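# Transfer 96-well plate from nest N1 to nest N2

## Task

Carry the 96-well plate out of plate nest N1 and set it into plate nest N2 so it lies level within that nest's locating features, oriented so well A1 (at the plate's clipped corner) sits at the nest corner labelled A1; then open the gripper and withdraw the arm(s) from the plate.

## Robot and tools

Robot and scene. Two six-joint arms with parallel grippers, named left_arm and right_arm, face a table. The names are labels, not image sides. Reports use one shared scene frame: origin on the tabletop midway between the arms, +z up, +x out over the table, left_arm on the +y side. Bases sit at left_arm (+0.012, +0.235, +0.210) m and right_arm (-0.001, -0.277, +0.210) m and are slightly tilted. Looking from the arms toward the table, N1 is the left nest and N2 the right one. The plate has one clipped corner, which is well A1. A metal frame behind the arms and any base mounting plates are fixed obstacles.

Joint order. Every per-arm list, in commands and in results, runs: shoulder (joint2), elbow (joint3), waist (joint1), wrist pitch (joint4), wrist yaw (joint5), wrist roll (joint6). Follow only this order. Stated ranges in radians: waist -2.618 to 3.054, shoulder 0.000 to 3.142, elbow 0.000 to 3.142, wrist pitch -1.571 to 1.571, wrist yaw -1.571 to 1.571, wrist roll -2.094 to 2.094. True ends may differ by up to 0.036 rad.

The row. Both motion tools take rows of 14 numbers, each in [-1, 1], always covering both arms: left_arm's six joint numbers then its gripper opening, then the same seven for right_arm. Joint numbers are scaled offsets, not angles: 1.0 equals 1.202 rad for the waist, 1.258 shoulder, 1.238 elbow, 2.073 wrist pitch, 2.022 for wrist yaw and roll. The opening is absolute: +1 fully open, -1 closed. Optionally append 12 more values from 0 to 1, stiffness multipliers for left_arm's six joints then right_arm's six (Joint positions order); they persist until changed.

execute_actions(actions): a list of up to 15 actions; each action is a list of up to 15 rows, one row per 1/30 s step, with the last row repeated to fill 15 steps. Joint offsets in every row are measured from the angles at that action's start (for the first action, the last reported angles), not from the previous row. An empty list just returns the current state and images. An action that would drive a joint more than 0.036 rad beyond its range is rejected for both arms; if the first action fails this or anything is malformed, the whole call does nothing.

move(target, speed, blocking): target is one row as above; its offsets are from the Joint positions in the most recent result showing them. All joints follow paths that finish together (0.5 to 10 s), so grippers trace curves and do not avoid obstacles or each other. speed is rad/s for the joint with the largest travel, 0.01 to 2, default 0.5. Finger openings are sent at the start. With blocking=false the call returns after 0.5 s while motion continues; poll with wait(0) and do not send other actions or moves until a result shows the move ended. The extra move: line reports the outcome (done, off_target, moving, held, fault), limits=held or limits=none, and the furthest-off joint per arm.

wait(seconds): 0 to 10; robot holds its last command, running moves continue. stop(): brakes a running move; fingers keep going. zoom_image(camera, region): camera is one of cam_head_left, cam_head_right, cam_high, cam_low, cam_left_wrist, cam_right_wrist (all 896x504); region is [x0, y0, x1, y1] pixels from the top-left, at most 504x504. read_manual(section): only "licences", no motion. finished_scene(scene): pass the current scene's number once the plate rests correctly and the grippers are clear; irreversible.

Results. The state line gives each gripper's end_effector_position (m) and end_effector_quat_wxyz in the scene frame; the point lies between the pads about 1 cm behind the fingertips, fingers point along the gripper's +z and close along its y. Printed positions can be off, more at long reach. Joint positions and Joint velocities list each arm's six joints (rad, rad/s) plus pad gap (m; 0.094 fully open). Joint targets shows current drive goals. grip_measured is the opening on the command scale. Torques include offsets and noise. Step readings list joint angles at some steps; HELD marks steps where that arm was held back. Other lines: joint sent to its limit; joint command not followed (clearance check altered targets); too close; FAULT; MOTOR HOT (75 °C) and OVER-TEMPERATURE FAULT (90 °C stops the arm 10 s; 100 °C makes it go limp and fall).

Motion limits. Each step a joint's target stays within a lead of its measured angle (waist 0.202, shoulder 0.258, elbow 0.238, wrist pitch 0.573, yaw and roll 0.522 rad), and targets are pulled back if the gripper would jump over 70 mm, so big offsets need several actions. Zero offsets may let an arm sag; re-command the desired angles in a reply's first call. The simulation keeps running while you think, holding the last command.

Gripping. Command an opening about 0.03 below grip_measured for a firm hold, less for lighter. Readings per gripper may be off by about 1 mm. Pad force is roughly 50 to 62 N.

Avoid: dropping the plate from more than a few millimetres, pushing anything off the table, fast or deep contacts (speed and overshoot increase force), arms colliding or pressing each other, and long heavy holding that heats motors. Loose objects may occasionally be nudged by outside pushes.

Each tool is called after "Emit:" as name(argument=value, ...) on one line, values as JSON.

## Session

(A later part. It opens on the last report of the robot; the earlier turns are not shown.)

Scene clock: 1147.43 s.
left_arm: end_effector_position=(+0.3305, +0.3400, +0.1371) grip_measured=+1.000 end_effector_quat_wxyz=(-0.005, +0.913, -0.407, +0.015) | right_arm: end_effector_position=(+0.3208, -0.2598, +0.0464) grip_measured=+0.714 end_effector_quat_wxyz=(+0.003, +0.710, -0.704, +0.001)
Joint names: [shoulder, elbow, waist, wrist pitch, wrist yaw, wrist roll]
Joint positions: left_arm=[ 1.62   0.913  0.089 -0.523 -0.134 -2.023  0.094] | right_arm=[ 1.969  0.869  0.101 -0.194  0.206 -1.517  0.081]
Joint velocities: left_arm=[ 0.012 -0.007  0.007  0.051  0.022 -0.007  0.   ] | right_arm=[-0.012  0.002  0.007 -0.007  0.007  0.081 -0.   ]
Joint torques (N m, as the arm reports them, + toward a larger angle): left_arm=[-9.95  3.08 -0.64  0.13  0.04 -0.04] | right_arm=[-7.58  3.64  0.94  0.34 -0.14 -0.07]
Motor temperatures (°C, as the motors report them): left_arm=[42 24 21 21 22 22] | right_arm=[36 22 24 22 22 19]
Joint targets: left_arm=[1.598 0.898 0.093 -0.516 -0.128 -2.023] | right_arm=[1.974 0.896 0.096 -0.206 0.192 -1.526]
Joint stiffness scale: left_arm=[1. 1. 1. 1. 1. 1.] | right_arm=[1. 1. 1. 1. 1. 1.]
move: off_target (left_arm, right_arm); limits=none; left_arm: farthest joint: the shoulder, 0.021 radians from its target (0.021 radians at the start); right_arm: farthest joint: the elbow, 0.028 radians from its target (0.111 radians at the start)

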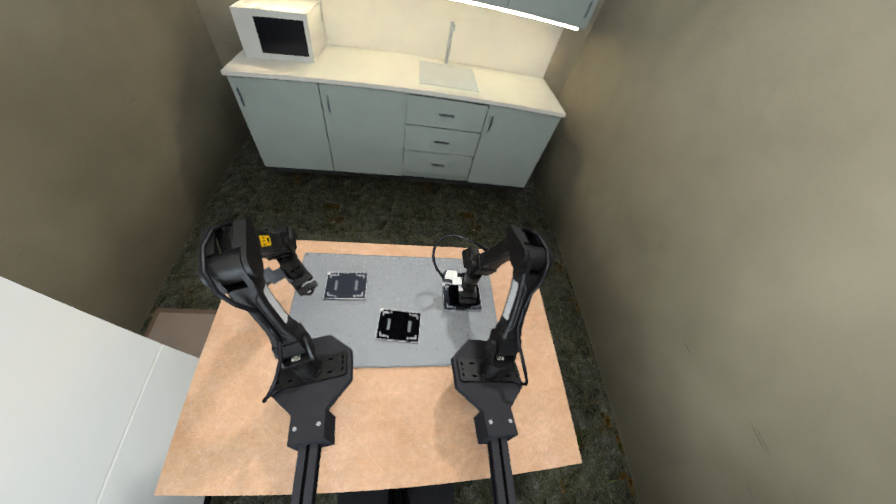

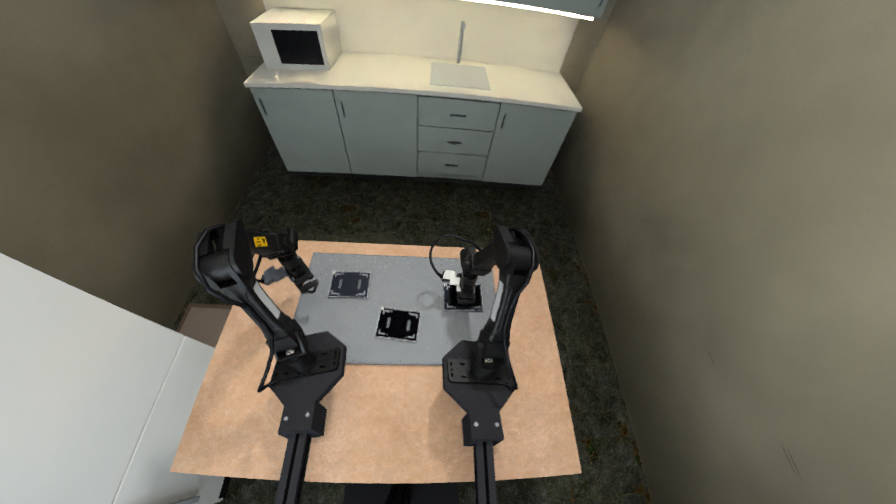

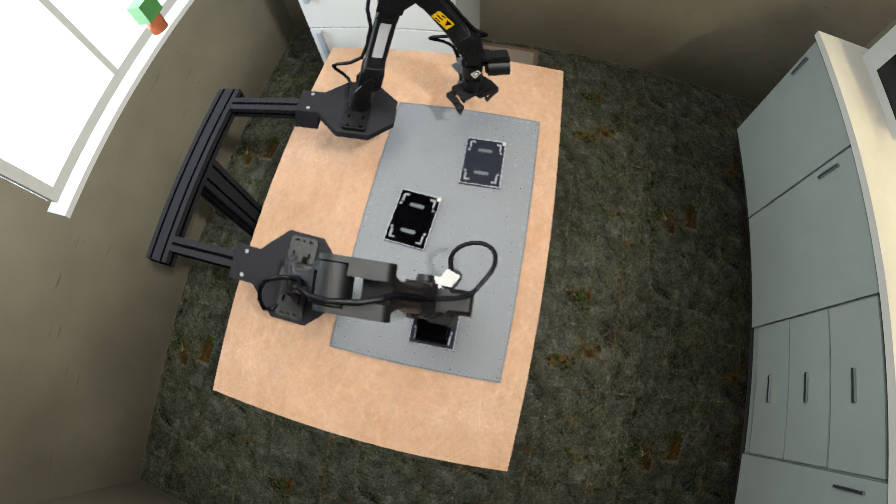

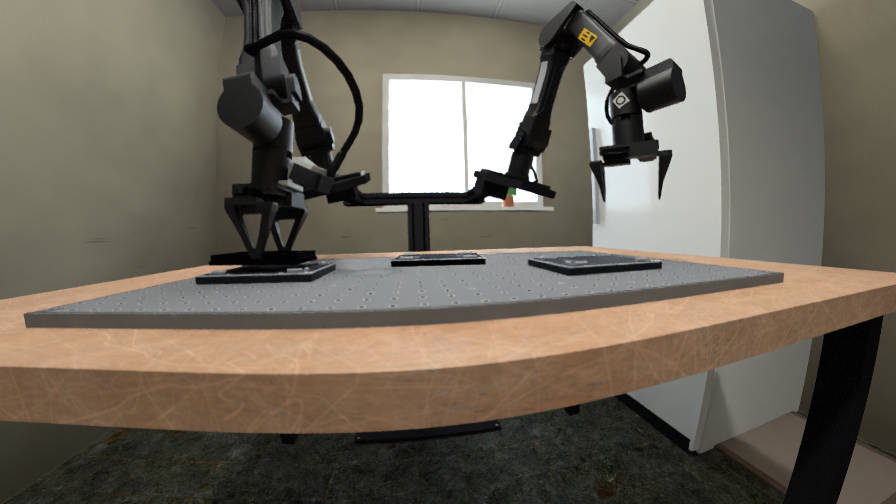

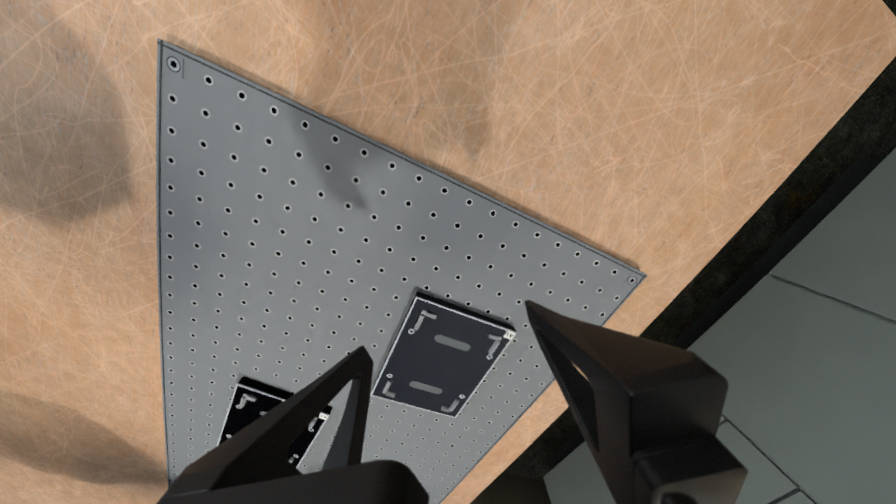

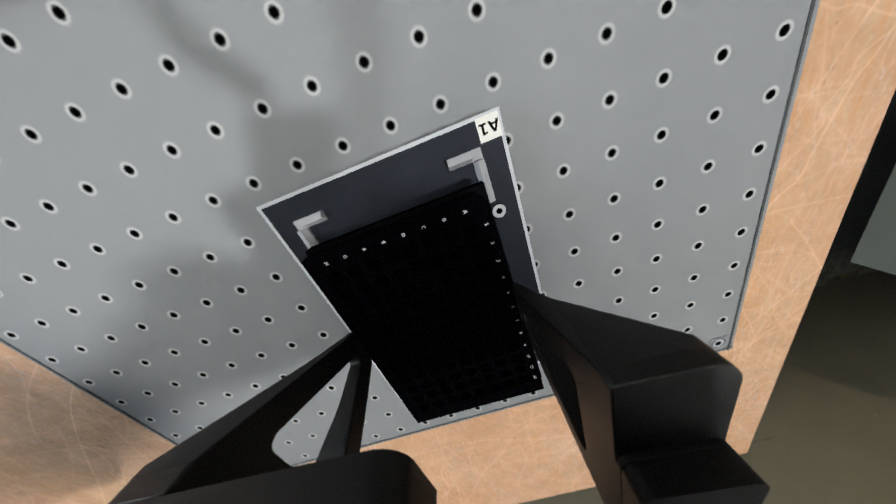

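Emit:
move(target=[-0.017,-0.012,0.003,0.003,0.003,0,1,0.0217,0.025,0.025,0.014,0,0.011,0.675], speed=0.05)

Emit:
zoom_image(camera="cam_right_wrist", region=[260,100,600,440])

Emit:
zoom_image(camera="cam_low", region=[180,200,350,300])

Scene clock: 1191.37 s.
left_arm: end_effector_position=(+0.3305, +0.3399, +0.1371) grip_measured=+1.000 end_effector_quat_wxyz=(-0.005, +0.913, -0.407, +0.015) | right_arm: end_effector_position=(+0.3192, -0.2535, +0.0415) grip_measured=+0.714 end_effector_quat_wxyz=(+0.002, +0.711, -0.703, -0.001)
Joint names: [shoulder, elbow, waist, wrist pitch, wrist yaw, wrist roll]
Joint positions: left_arm=[ 1.62   0.913  0.089 -0.523 -0.133 -2.023  0.094] | right_arm=[ 1.991  0.869  0.116 -0.176  0.206 -1.505  0.081]
Joint velocities: left_arm=[-0.017 -0.002  0.007 -0.095  0.022 -0.022  0.   ] | right_arm=[-0.007 -0.017 -0.002 -0.007 -0.051 -0.081 -0.   ]
Joint torques (N m, as the arm reports them, + toward a larger angle): left_arm=[-9.95  3.08 -0.64  0.12  0.04 -0.04] | right_arm=[-7.64  3.77  2.46  0.6   0.01  0.12]
Motor temperatures (°C, as the motors report them): left_arm=[42 24 20 21 22 22] | right_arm=[36 23 24 22 22 19]
Joint targets: left_arm=[1.598 0.898 0.093 -0.516 -0.127 -2.023] | right_arm=[1.996 0.899 0.132 -0.165 0.206 -1.495]
Joint stiffness scale: left_arm=[1. 1. 1. 1. 1. 1.] | right_arm=[1. 1. 1. 1. 1. 1.]
move: off_target (left_arm, right_arm); limits=none; left_arm: farthest joint: the shoulder, 0.021 radians from its target (0.021 radians at the start); right_arm: farthest joint: the elbow, 0.031 radians from its target (0.031 radians at the start)

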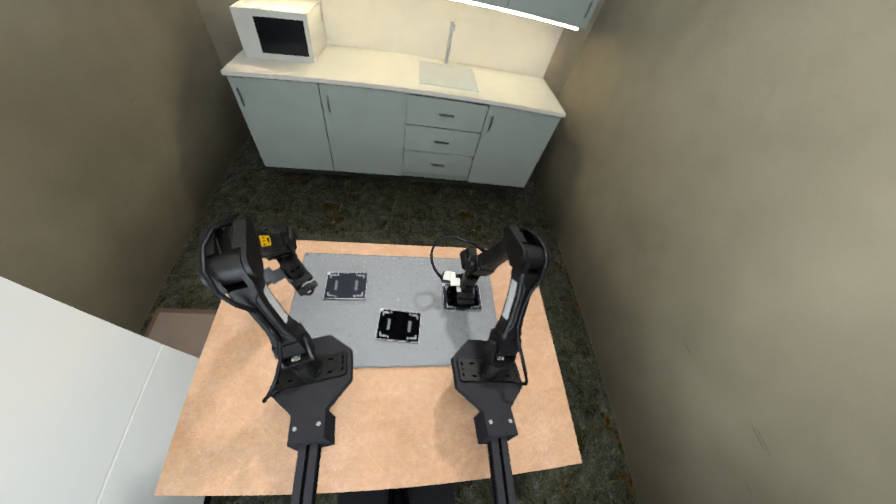

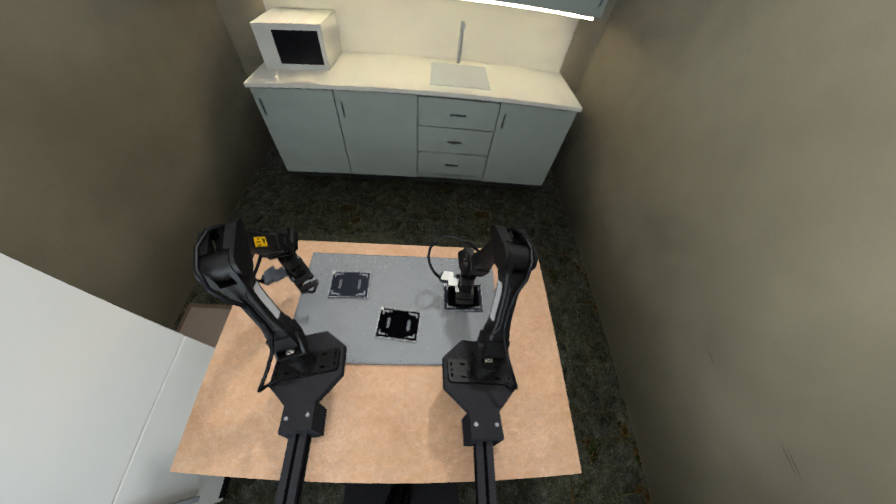

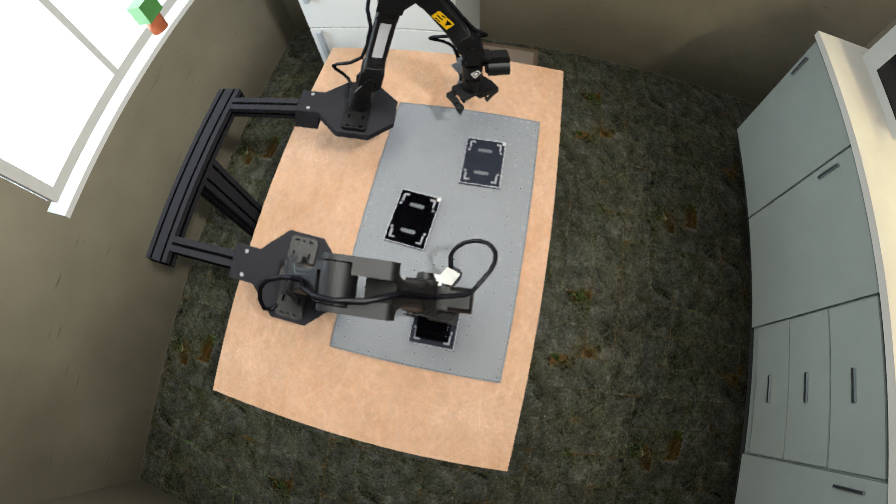

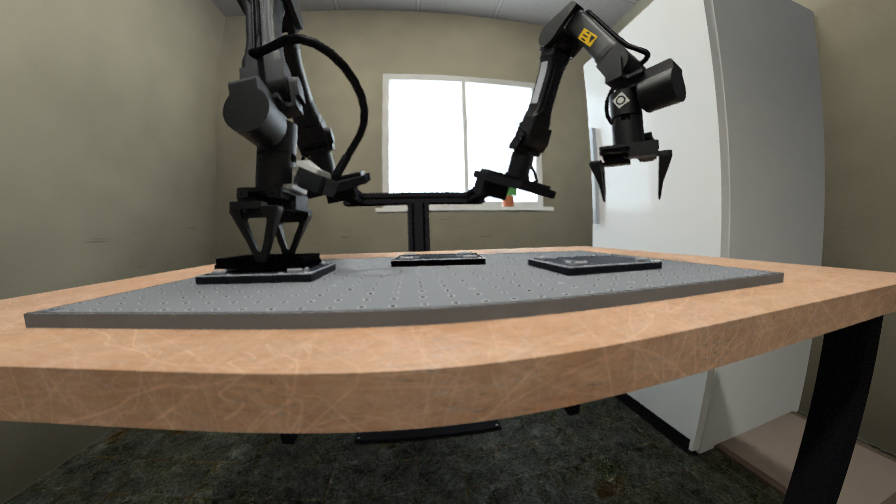

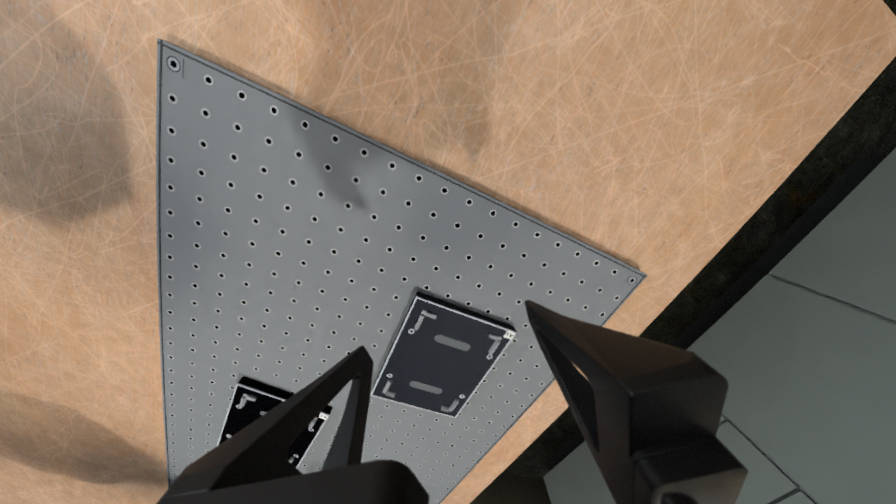

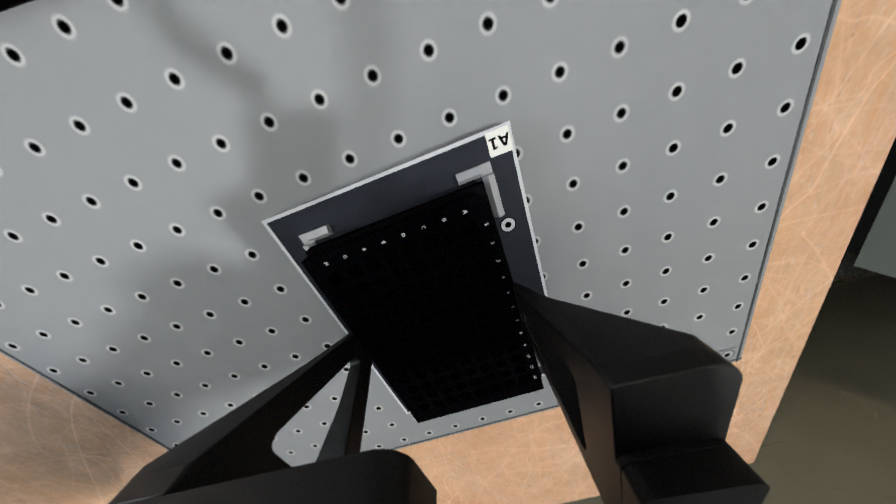

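Region (260, 100, 600, 440) of cam_right_wrist's 896x504 image, scaled by 1.482, with more detail than that image has.

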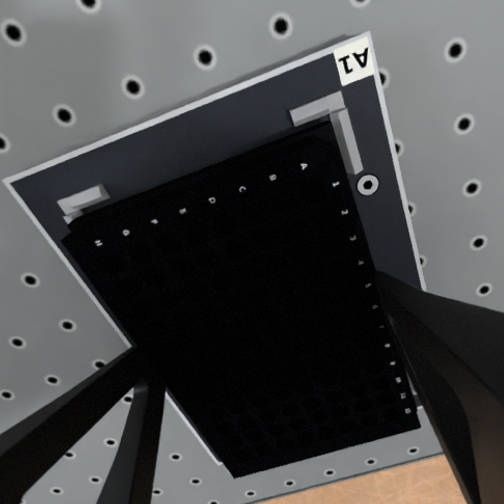

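Region (180, 200, 350, 300) of cam_low's 896x504 image, scaled by 2.965, with more detail than that image has; it fills the top 296 rows of this view, and the rest is white.

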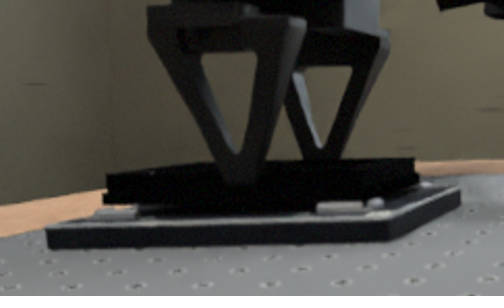

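Emit:
zoom_image(camera="cam_right_wrist", region=[430,140,550,260])

Emit:
zoom_image(camera="cam_right_wrist", region=[260,190,380,310])

Emit:
zoom_image(camera="cam_right_wrist", region=[380,300,600,460])

Region (430, 140, 550, 260) of cam_right_wrist's 896x504 image, scaled by 4.200, with more detail than that image has.

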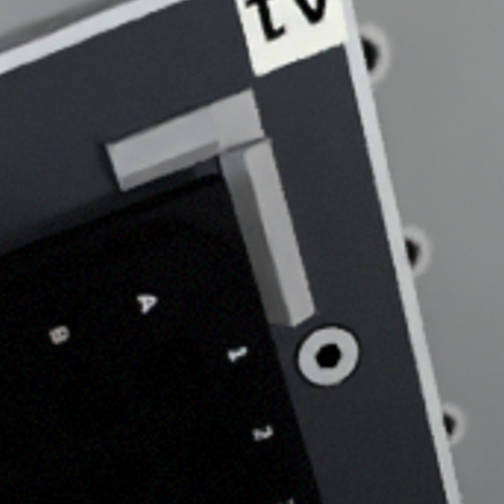

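Region (260, 190, 380, 310) of cam_right_wrist's 896x504 image, scaled by 4.200, with more detail than that image has.

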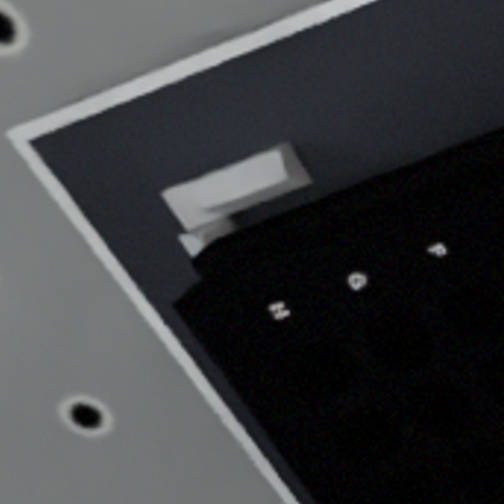

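Region (380, 300, 600, 460) of cam_right_wrist's 896x504 image, scaled by 2.291, with more detail than that image has; it fills the top 367 rows of this view, and the rest is white.

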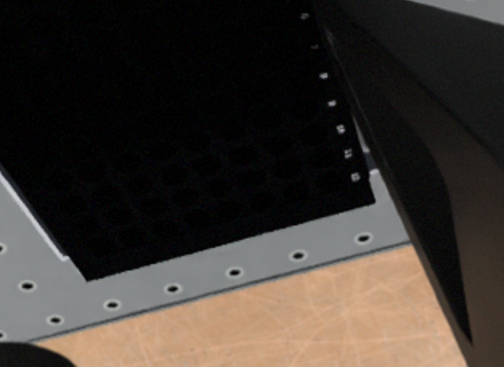

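Emit:
move(target=[-0.017,-0.012,0.003,0.003,0.003,0,1,0.0117,0.0323,-0.0083,0.0063,0,-0.007,0.675], speed=0.04)

Emit:
zoom_image(camera="cam_right_wrist", region=[280,130,560,300])

Emit:
zoom_image(camera="cam_low", region=[180,220,350,300])

Scene clock: 1221.93 s.
left_arm: end_effector_position=(+0.3305, +0.3399, +0.1371) grip_measured=+1.000 end_effector_quat_wxyz=(-0.004, +0.913, -0.407, +0.015) | right_arm: end_effector_position=(+0.3220, -0.2531, +0.0400) grip_measured=+0.714 end_effector_quat_wxyz=(+0.001, +0.713, -0.701, -0.000)
Joint names: [shoulder, elbow, waist, wrist pitch, wrist yaw, wrist roll]
Joint positions: left_arm=[ 1.62   0.913  0.089 -0.523 -0.133 -2.023  0.094] | right_arm=[ 2.     0.879  0.116 -0.174  0.207 -1.511  0.081]
Joint velocities: left_arm=[-0.012  0.002 -0.002  0.022 -0.022 -0.037  0.   ] | right_arm=[-0.002 -0.012  0.012  0.022 -0.007 -0.007  0.001]
Joint torques (N m, as the arm reports them, + toward a larger angle): left_arm=[-9.95  3.08 -0.63  0.12  0.05 -0.04] | right_arm=[-7.61  3.74  0.7   0.6  -0.01 -0.05]
Motor temperatures (°C, as the motors report them): left_arm=[42 24 20 21 22 22] | right_arm=[36 23 24 22 22 19]
Joint targets: left_arm=[1.598 0.898 0.093 -0.516 -0.127 -2.023] | right_arm=[2.006 0.908 0.106 -0.163 0.207 -1.519]
Joint stiffness scale: left_arm=[1. 1. 1. 1. 1. 1.] | right_arm=[1. 1. 1. 1. 1. 1.]
move: off_target (left_arm, right_arm); limits=none; left_arm: farthest joint: the shoulder, 0.021 radians from its target (0.021 radians at the start); right_arm: farthest joint: the elbow, 0.030 radians from its target (0.040 radians at the start)

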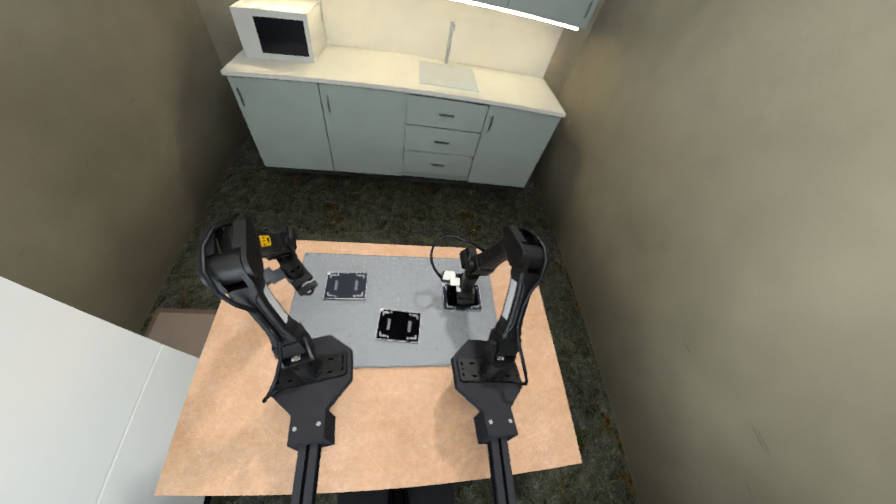

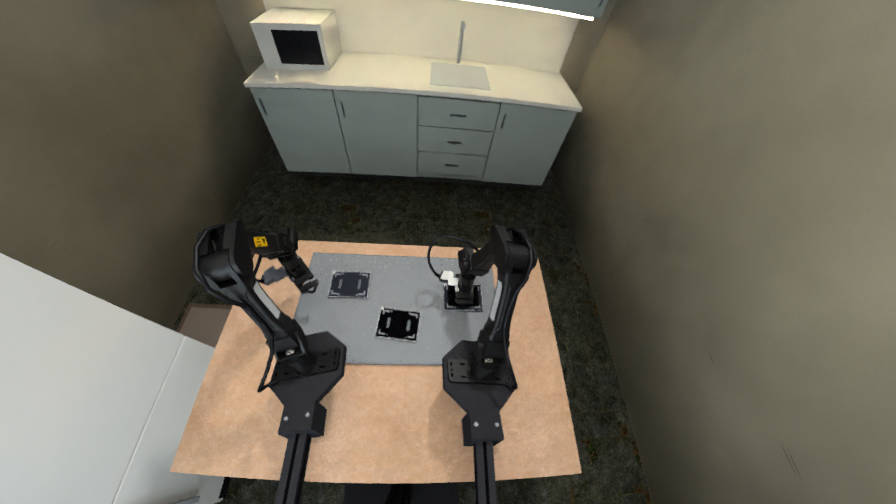

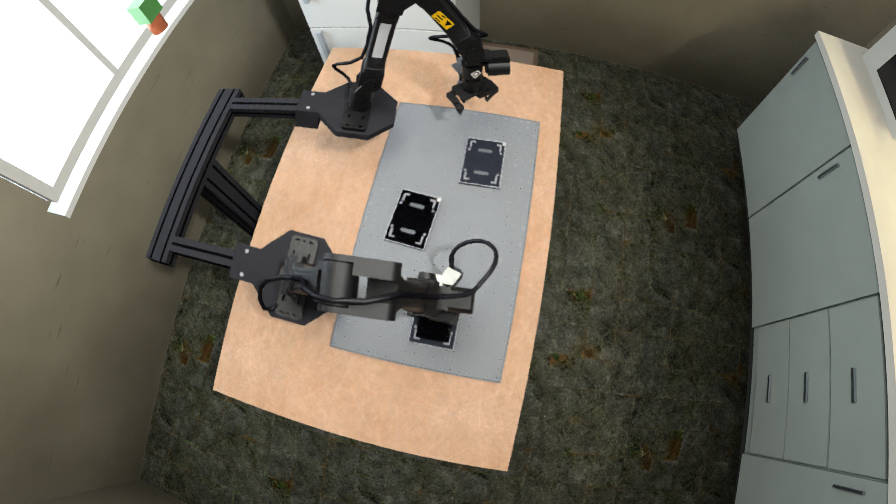

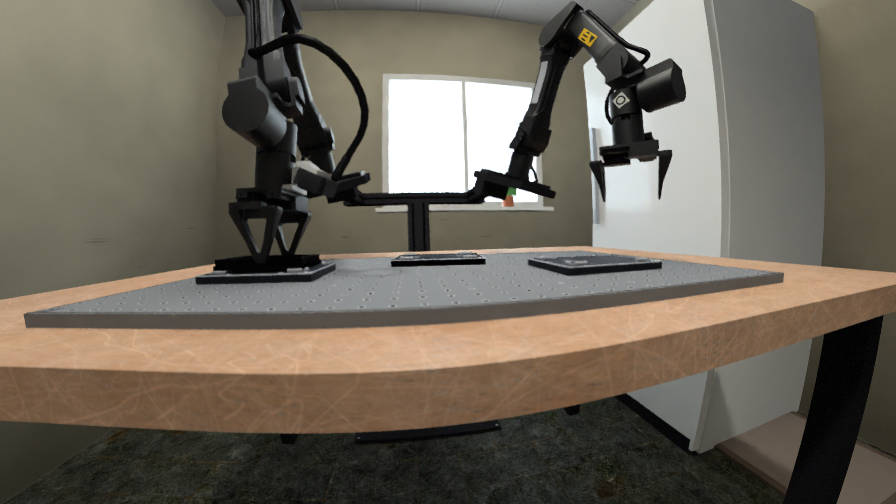

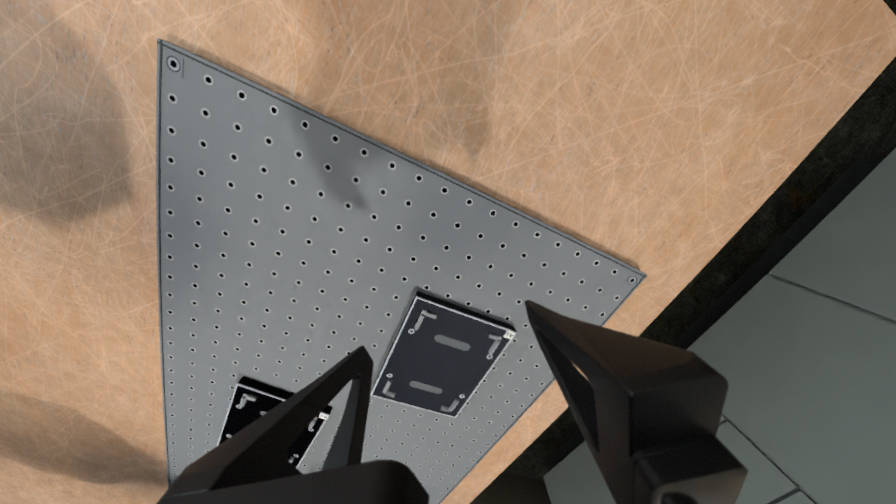

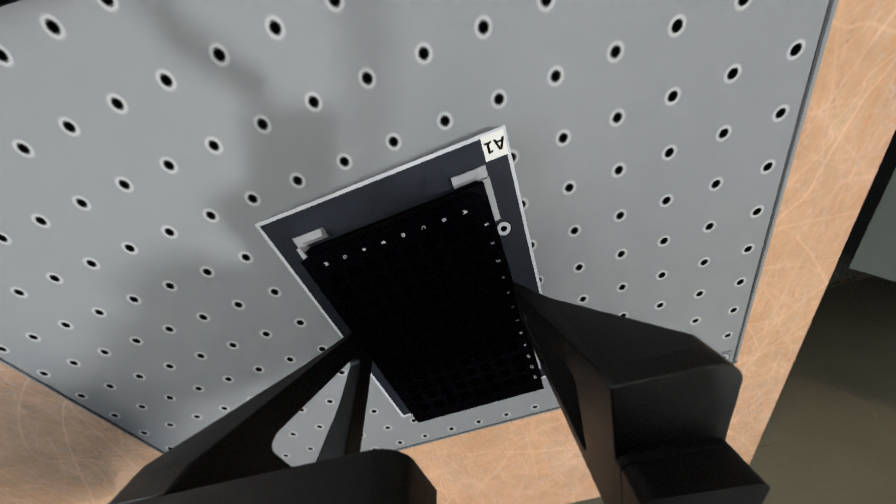

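Region (280, 130, 560, 300) of cam_right_wrist's 896x504 image, scaled by 1.800, with more detail than that image has; it fills the top 306 rows of this view, and the rest is white.

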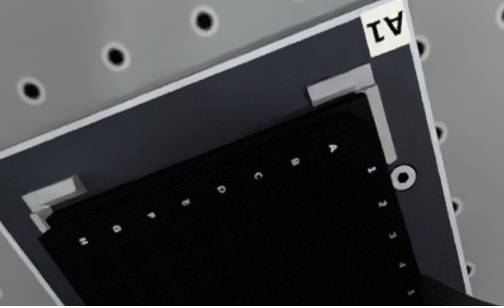

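Region (180, 220, 350, 300) of cam_low's 896x504 image, scaled by 2.965, with more detail than that image has; it fills the top 237 rows of this view, and the rest is white.

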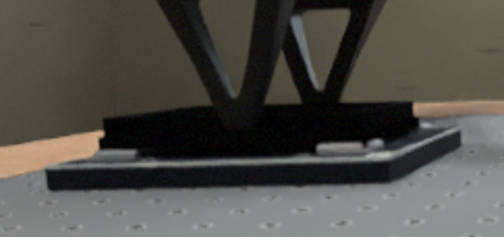

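Emit:
move(target=[-0.017,-0.012,0.003,0.003,0.003,0,1,0.0167,0.016,-0.0125,0.0135,0,-0.002,0.675], speed=0.03)

Emit:
zoom_image(camera="cam_right_wrist", region=[280,130,560,300])

Emit:
zoom_image(camera="cam_low", region=[180,220,350,300])

Scene clock: 1254.10 s.
left_arm: end_effector_position=(+0.3305, +0.3399, +0.1371) grip_measured=+1.000 end_effector_quat_wxyz=(-0.004, +0.913, -0.407, +0.015) | right_arm: end_effector_position=(+0.3202, -0.2538, +0.0375) grip_measured=+0.714 end_effector_quat_wxyz=(+0.004, +0.712, -0.702, -0.002)
Joint names: [shoulder, elbow, waist, wrist pitch, wrist yaw, wrist roll]
Joint positions: left_arm=[ 1.62   0.913  0.089 -0.523 -0.133 -2.023  0.094] | right_arm=[ 2.009  0.879  0.113 -0.172  0.206 -1.512  0.081]
Joint velocities: left_arm=[-0.012  0.002 -0.012 -0.007 -0.051 -0.022  0.   ] | right_arm=[ 0.022  0.012  0.007  0.007  0.051 -0.037  0.   ]
Joint torques (N m, as the arm reports them, + toward a larger angle): left_arm=[-9.94  3.08 -0.64  0.12  0.05 -0.04] | right_arm=[-7.16  2.94  0.58  0.77  0.01 -0.02]
Motor temperatures (°C, as the motors report them): left_arm=[42 24 20 21 22 22] | right_arm=[36 23 24 22 22 19]
Joint targets: left_arm=[1.598 0.898 0.093 -0.516 -0.127 -2.023] | right_arm=[2.021 0.899 0.101 -0.146 0.207 -1.515]
Joint stiffness scale: left_arm=[1. 1. 1. 1. 1. 1.] | right_arm=[1. 1. 1. 1. 1. 1.]
move: off_target (left_arm, right_arm); limits=none; left_arm: farthest joint: the shoulder, 0.021 radians from its target (0.021 radians at the start); right_arm: farthest joint: the wrist pitch, 0.026 radians from its target (0.028 radians at the start)

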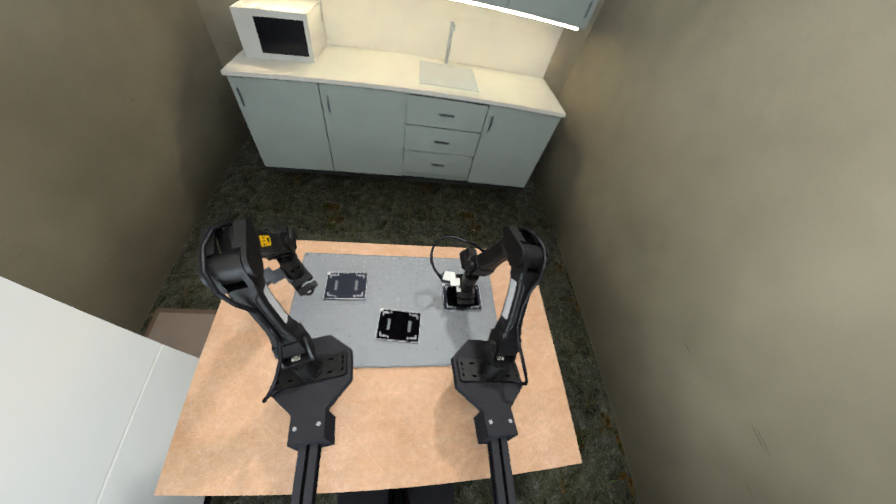

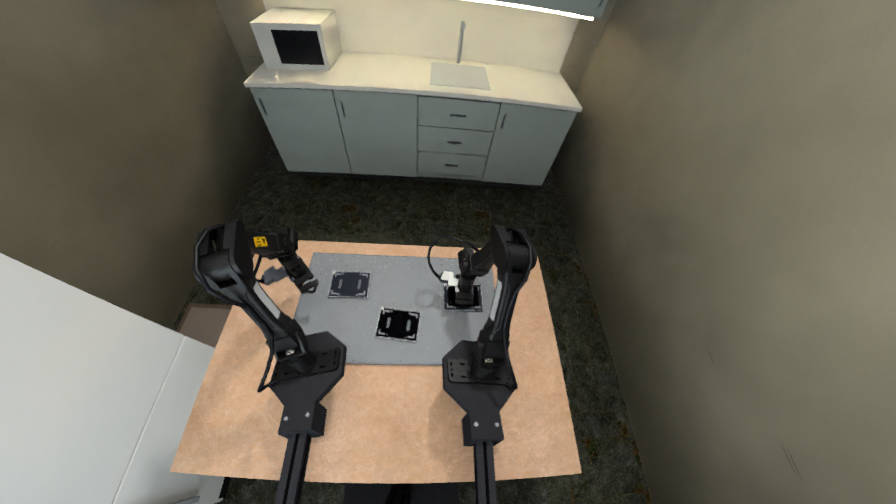

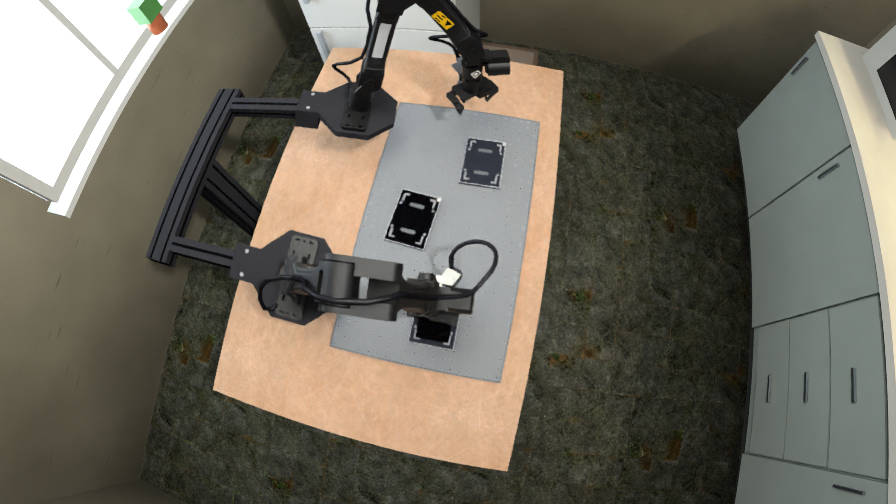

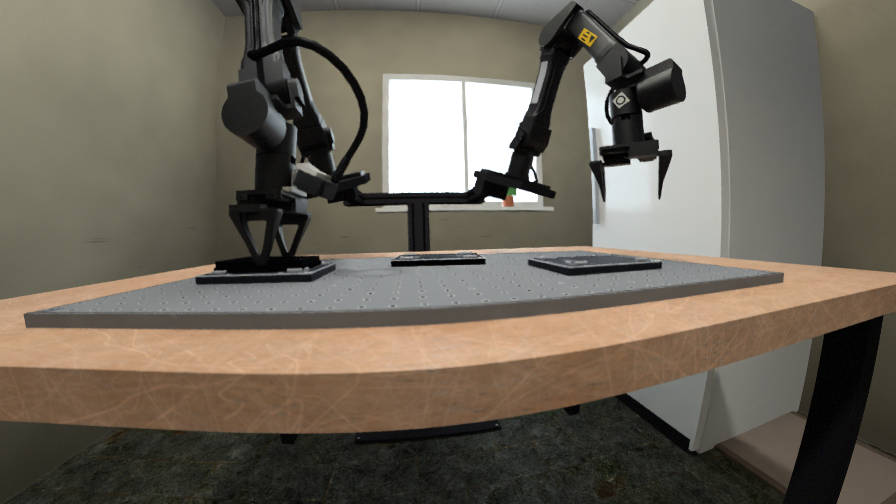

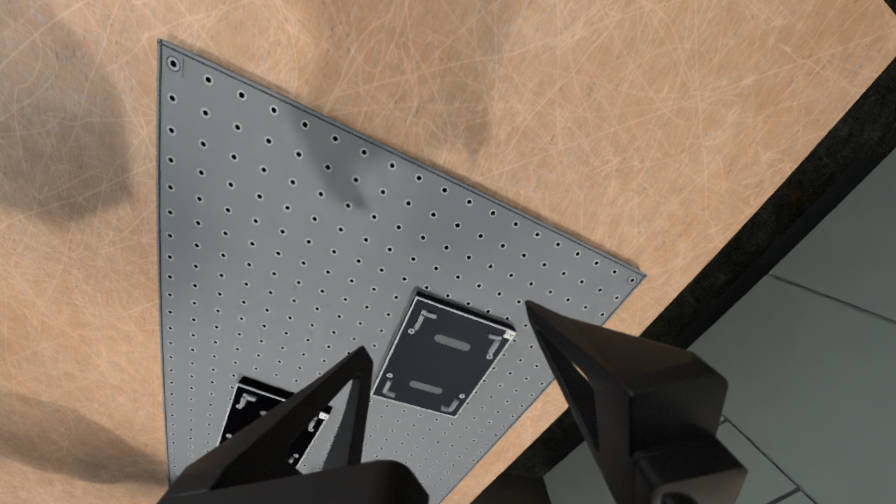

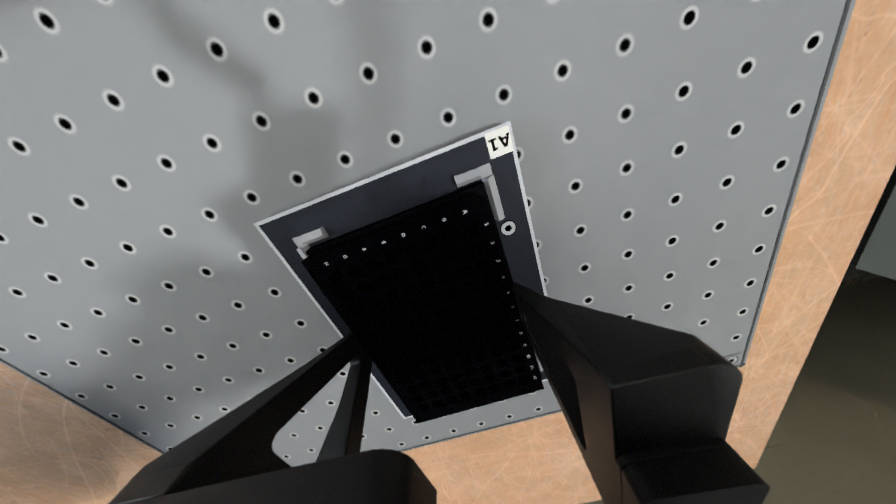

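Region (280, 130, 560, 300) of cam_right_wrist's 896x504 image, scaled by 1.800, with more detail than that image has; it fills the top 306 rows of this view, and the rest is white.

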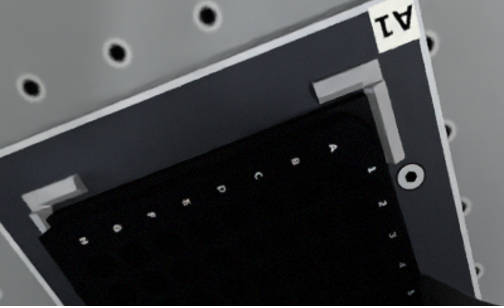

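Region (180, 220, 350, 300) of cam_low's 896x504 image, scaled by 2.965, with more detail than that image has; it fills the top 237 rows of this view, and the rest is white.

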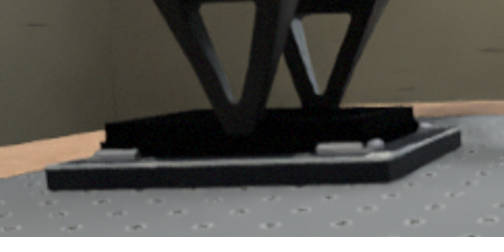

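Emit:
zoom_image(camera="cam_right_wrist", region=[380,340,580,450])

Emit:
zoom_image(camera="cam_low", region=[190,245,270,290])

Emit:
zoom_image(camera="cam_low", region=[270,245,350,290])

Region (380, 340, 580, 450) of cam_right_wrist's 896x504 image, scaled by 2.520, with more detail than that image has; it fills the top 277 rows of this view, and the rest is white.

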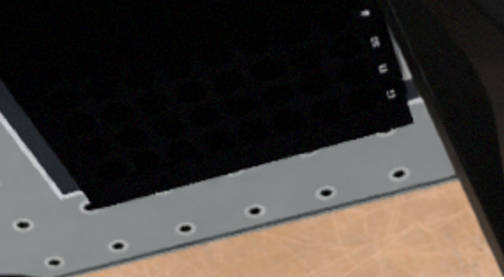

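Region (190, 245, 270, 290) of cam_low's 896x504 image, scaled by 6.300, with more detail than that image has; it fills the top 284 rows of this view, and the rest is white.

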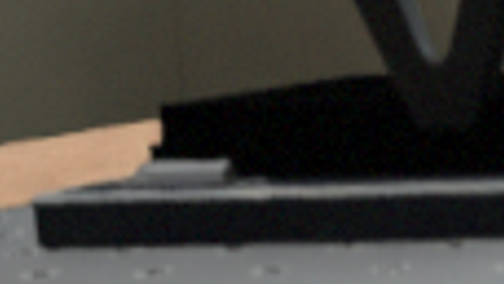

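Region (270, 245, 350, 290) of cam_low's 896x504 image, scaled by 6.300, with more detail than that image has; it fills the top 284 rows of this view, and the rest is white.

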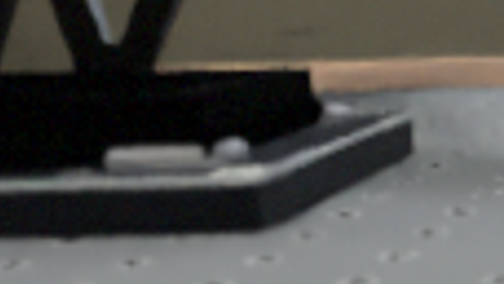

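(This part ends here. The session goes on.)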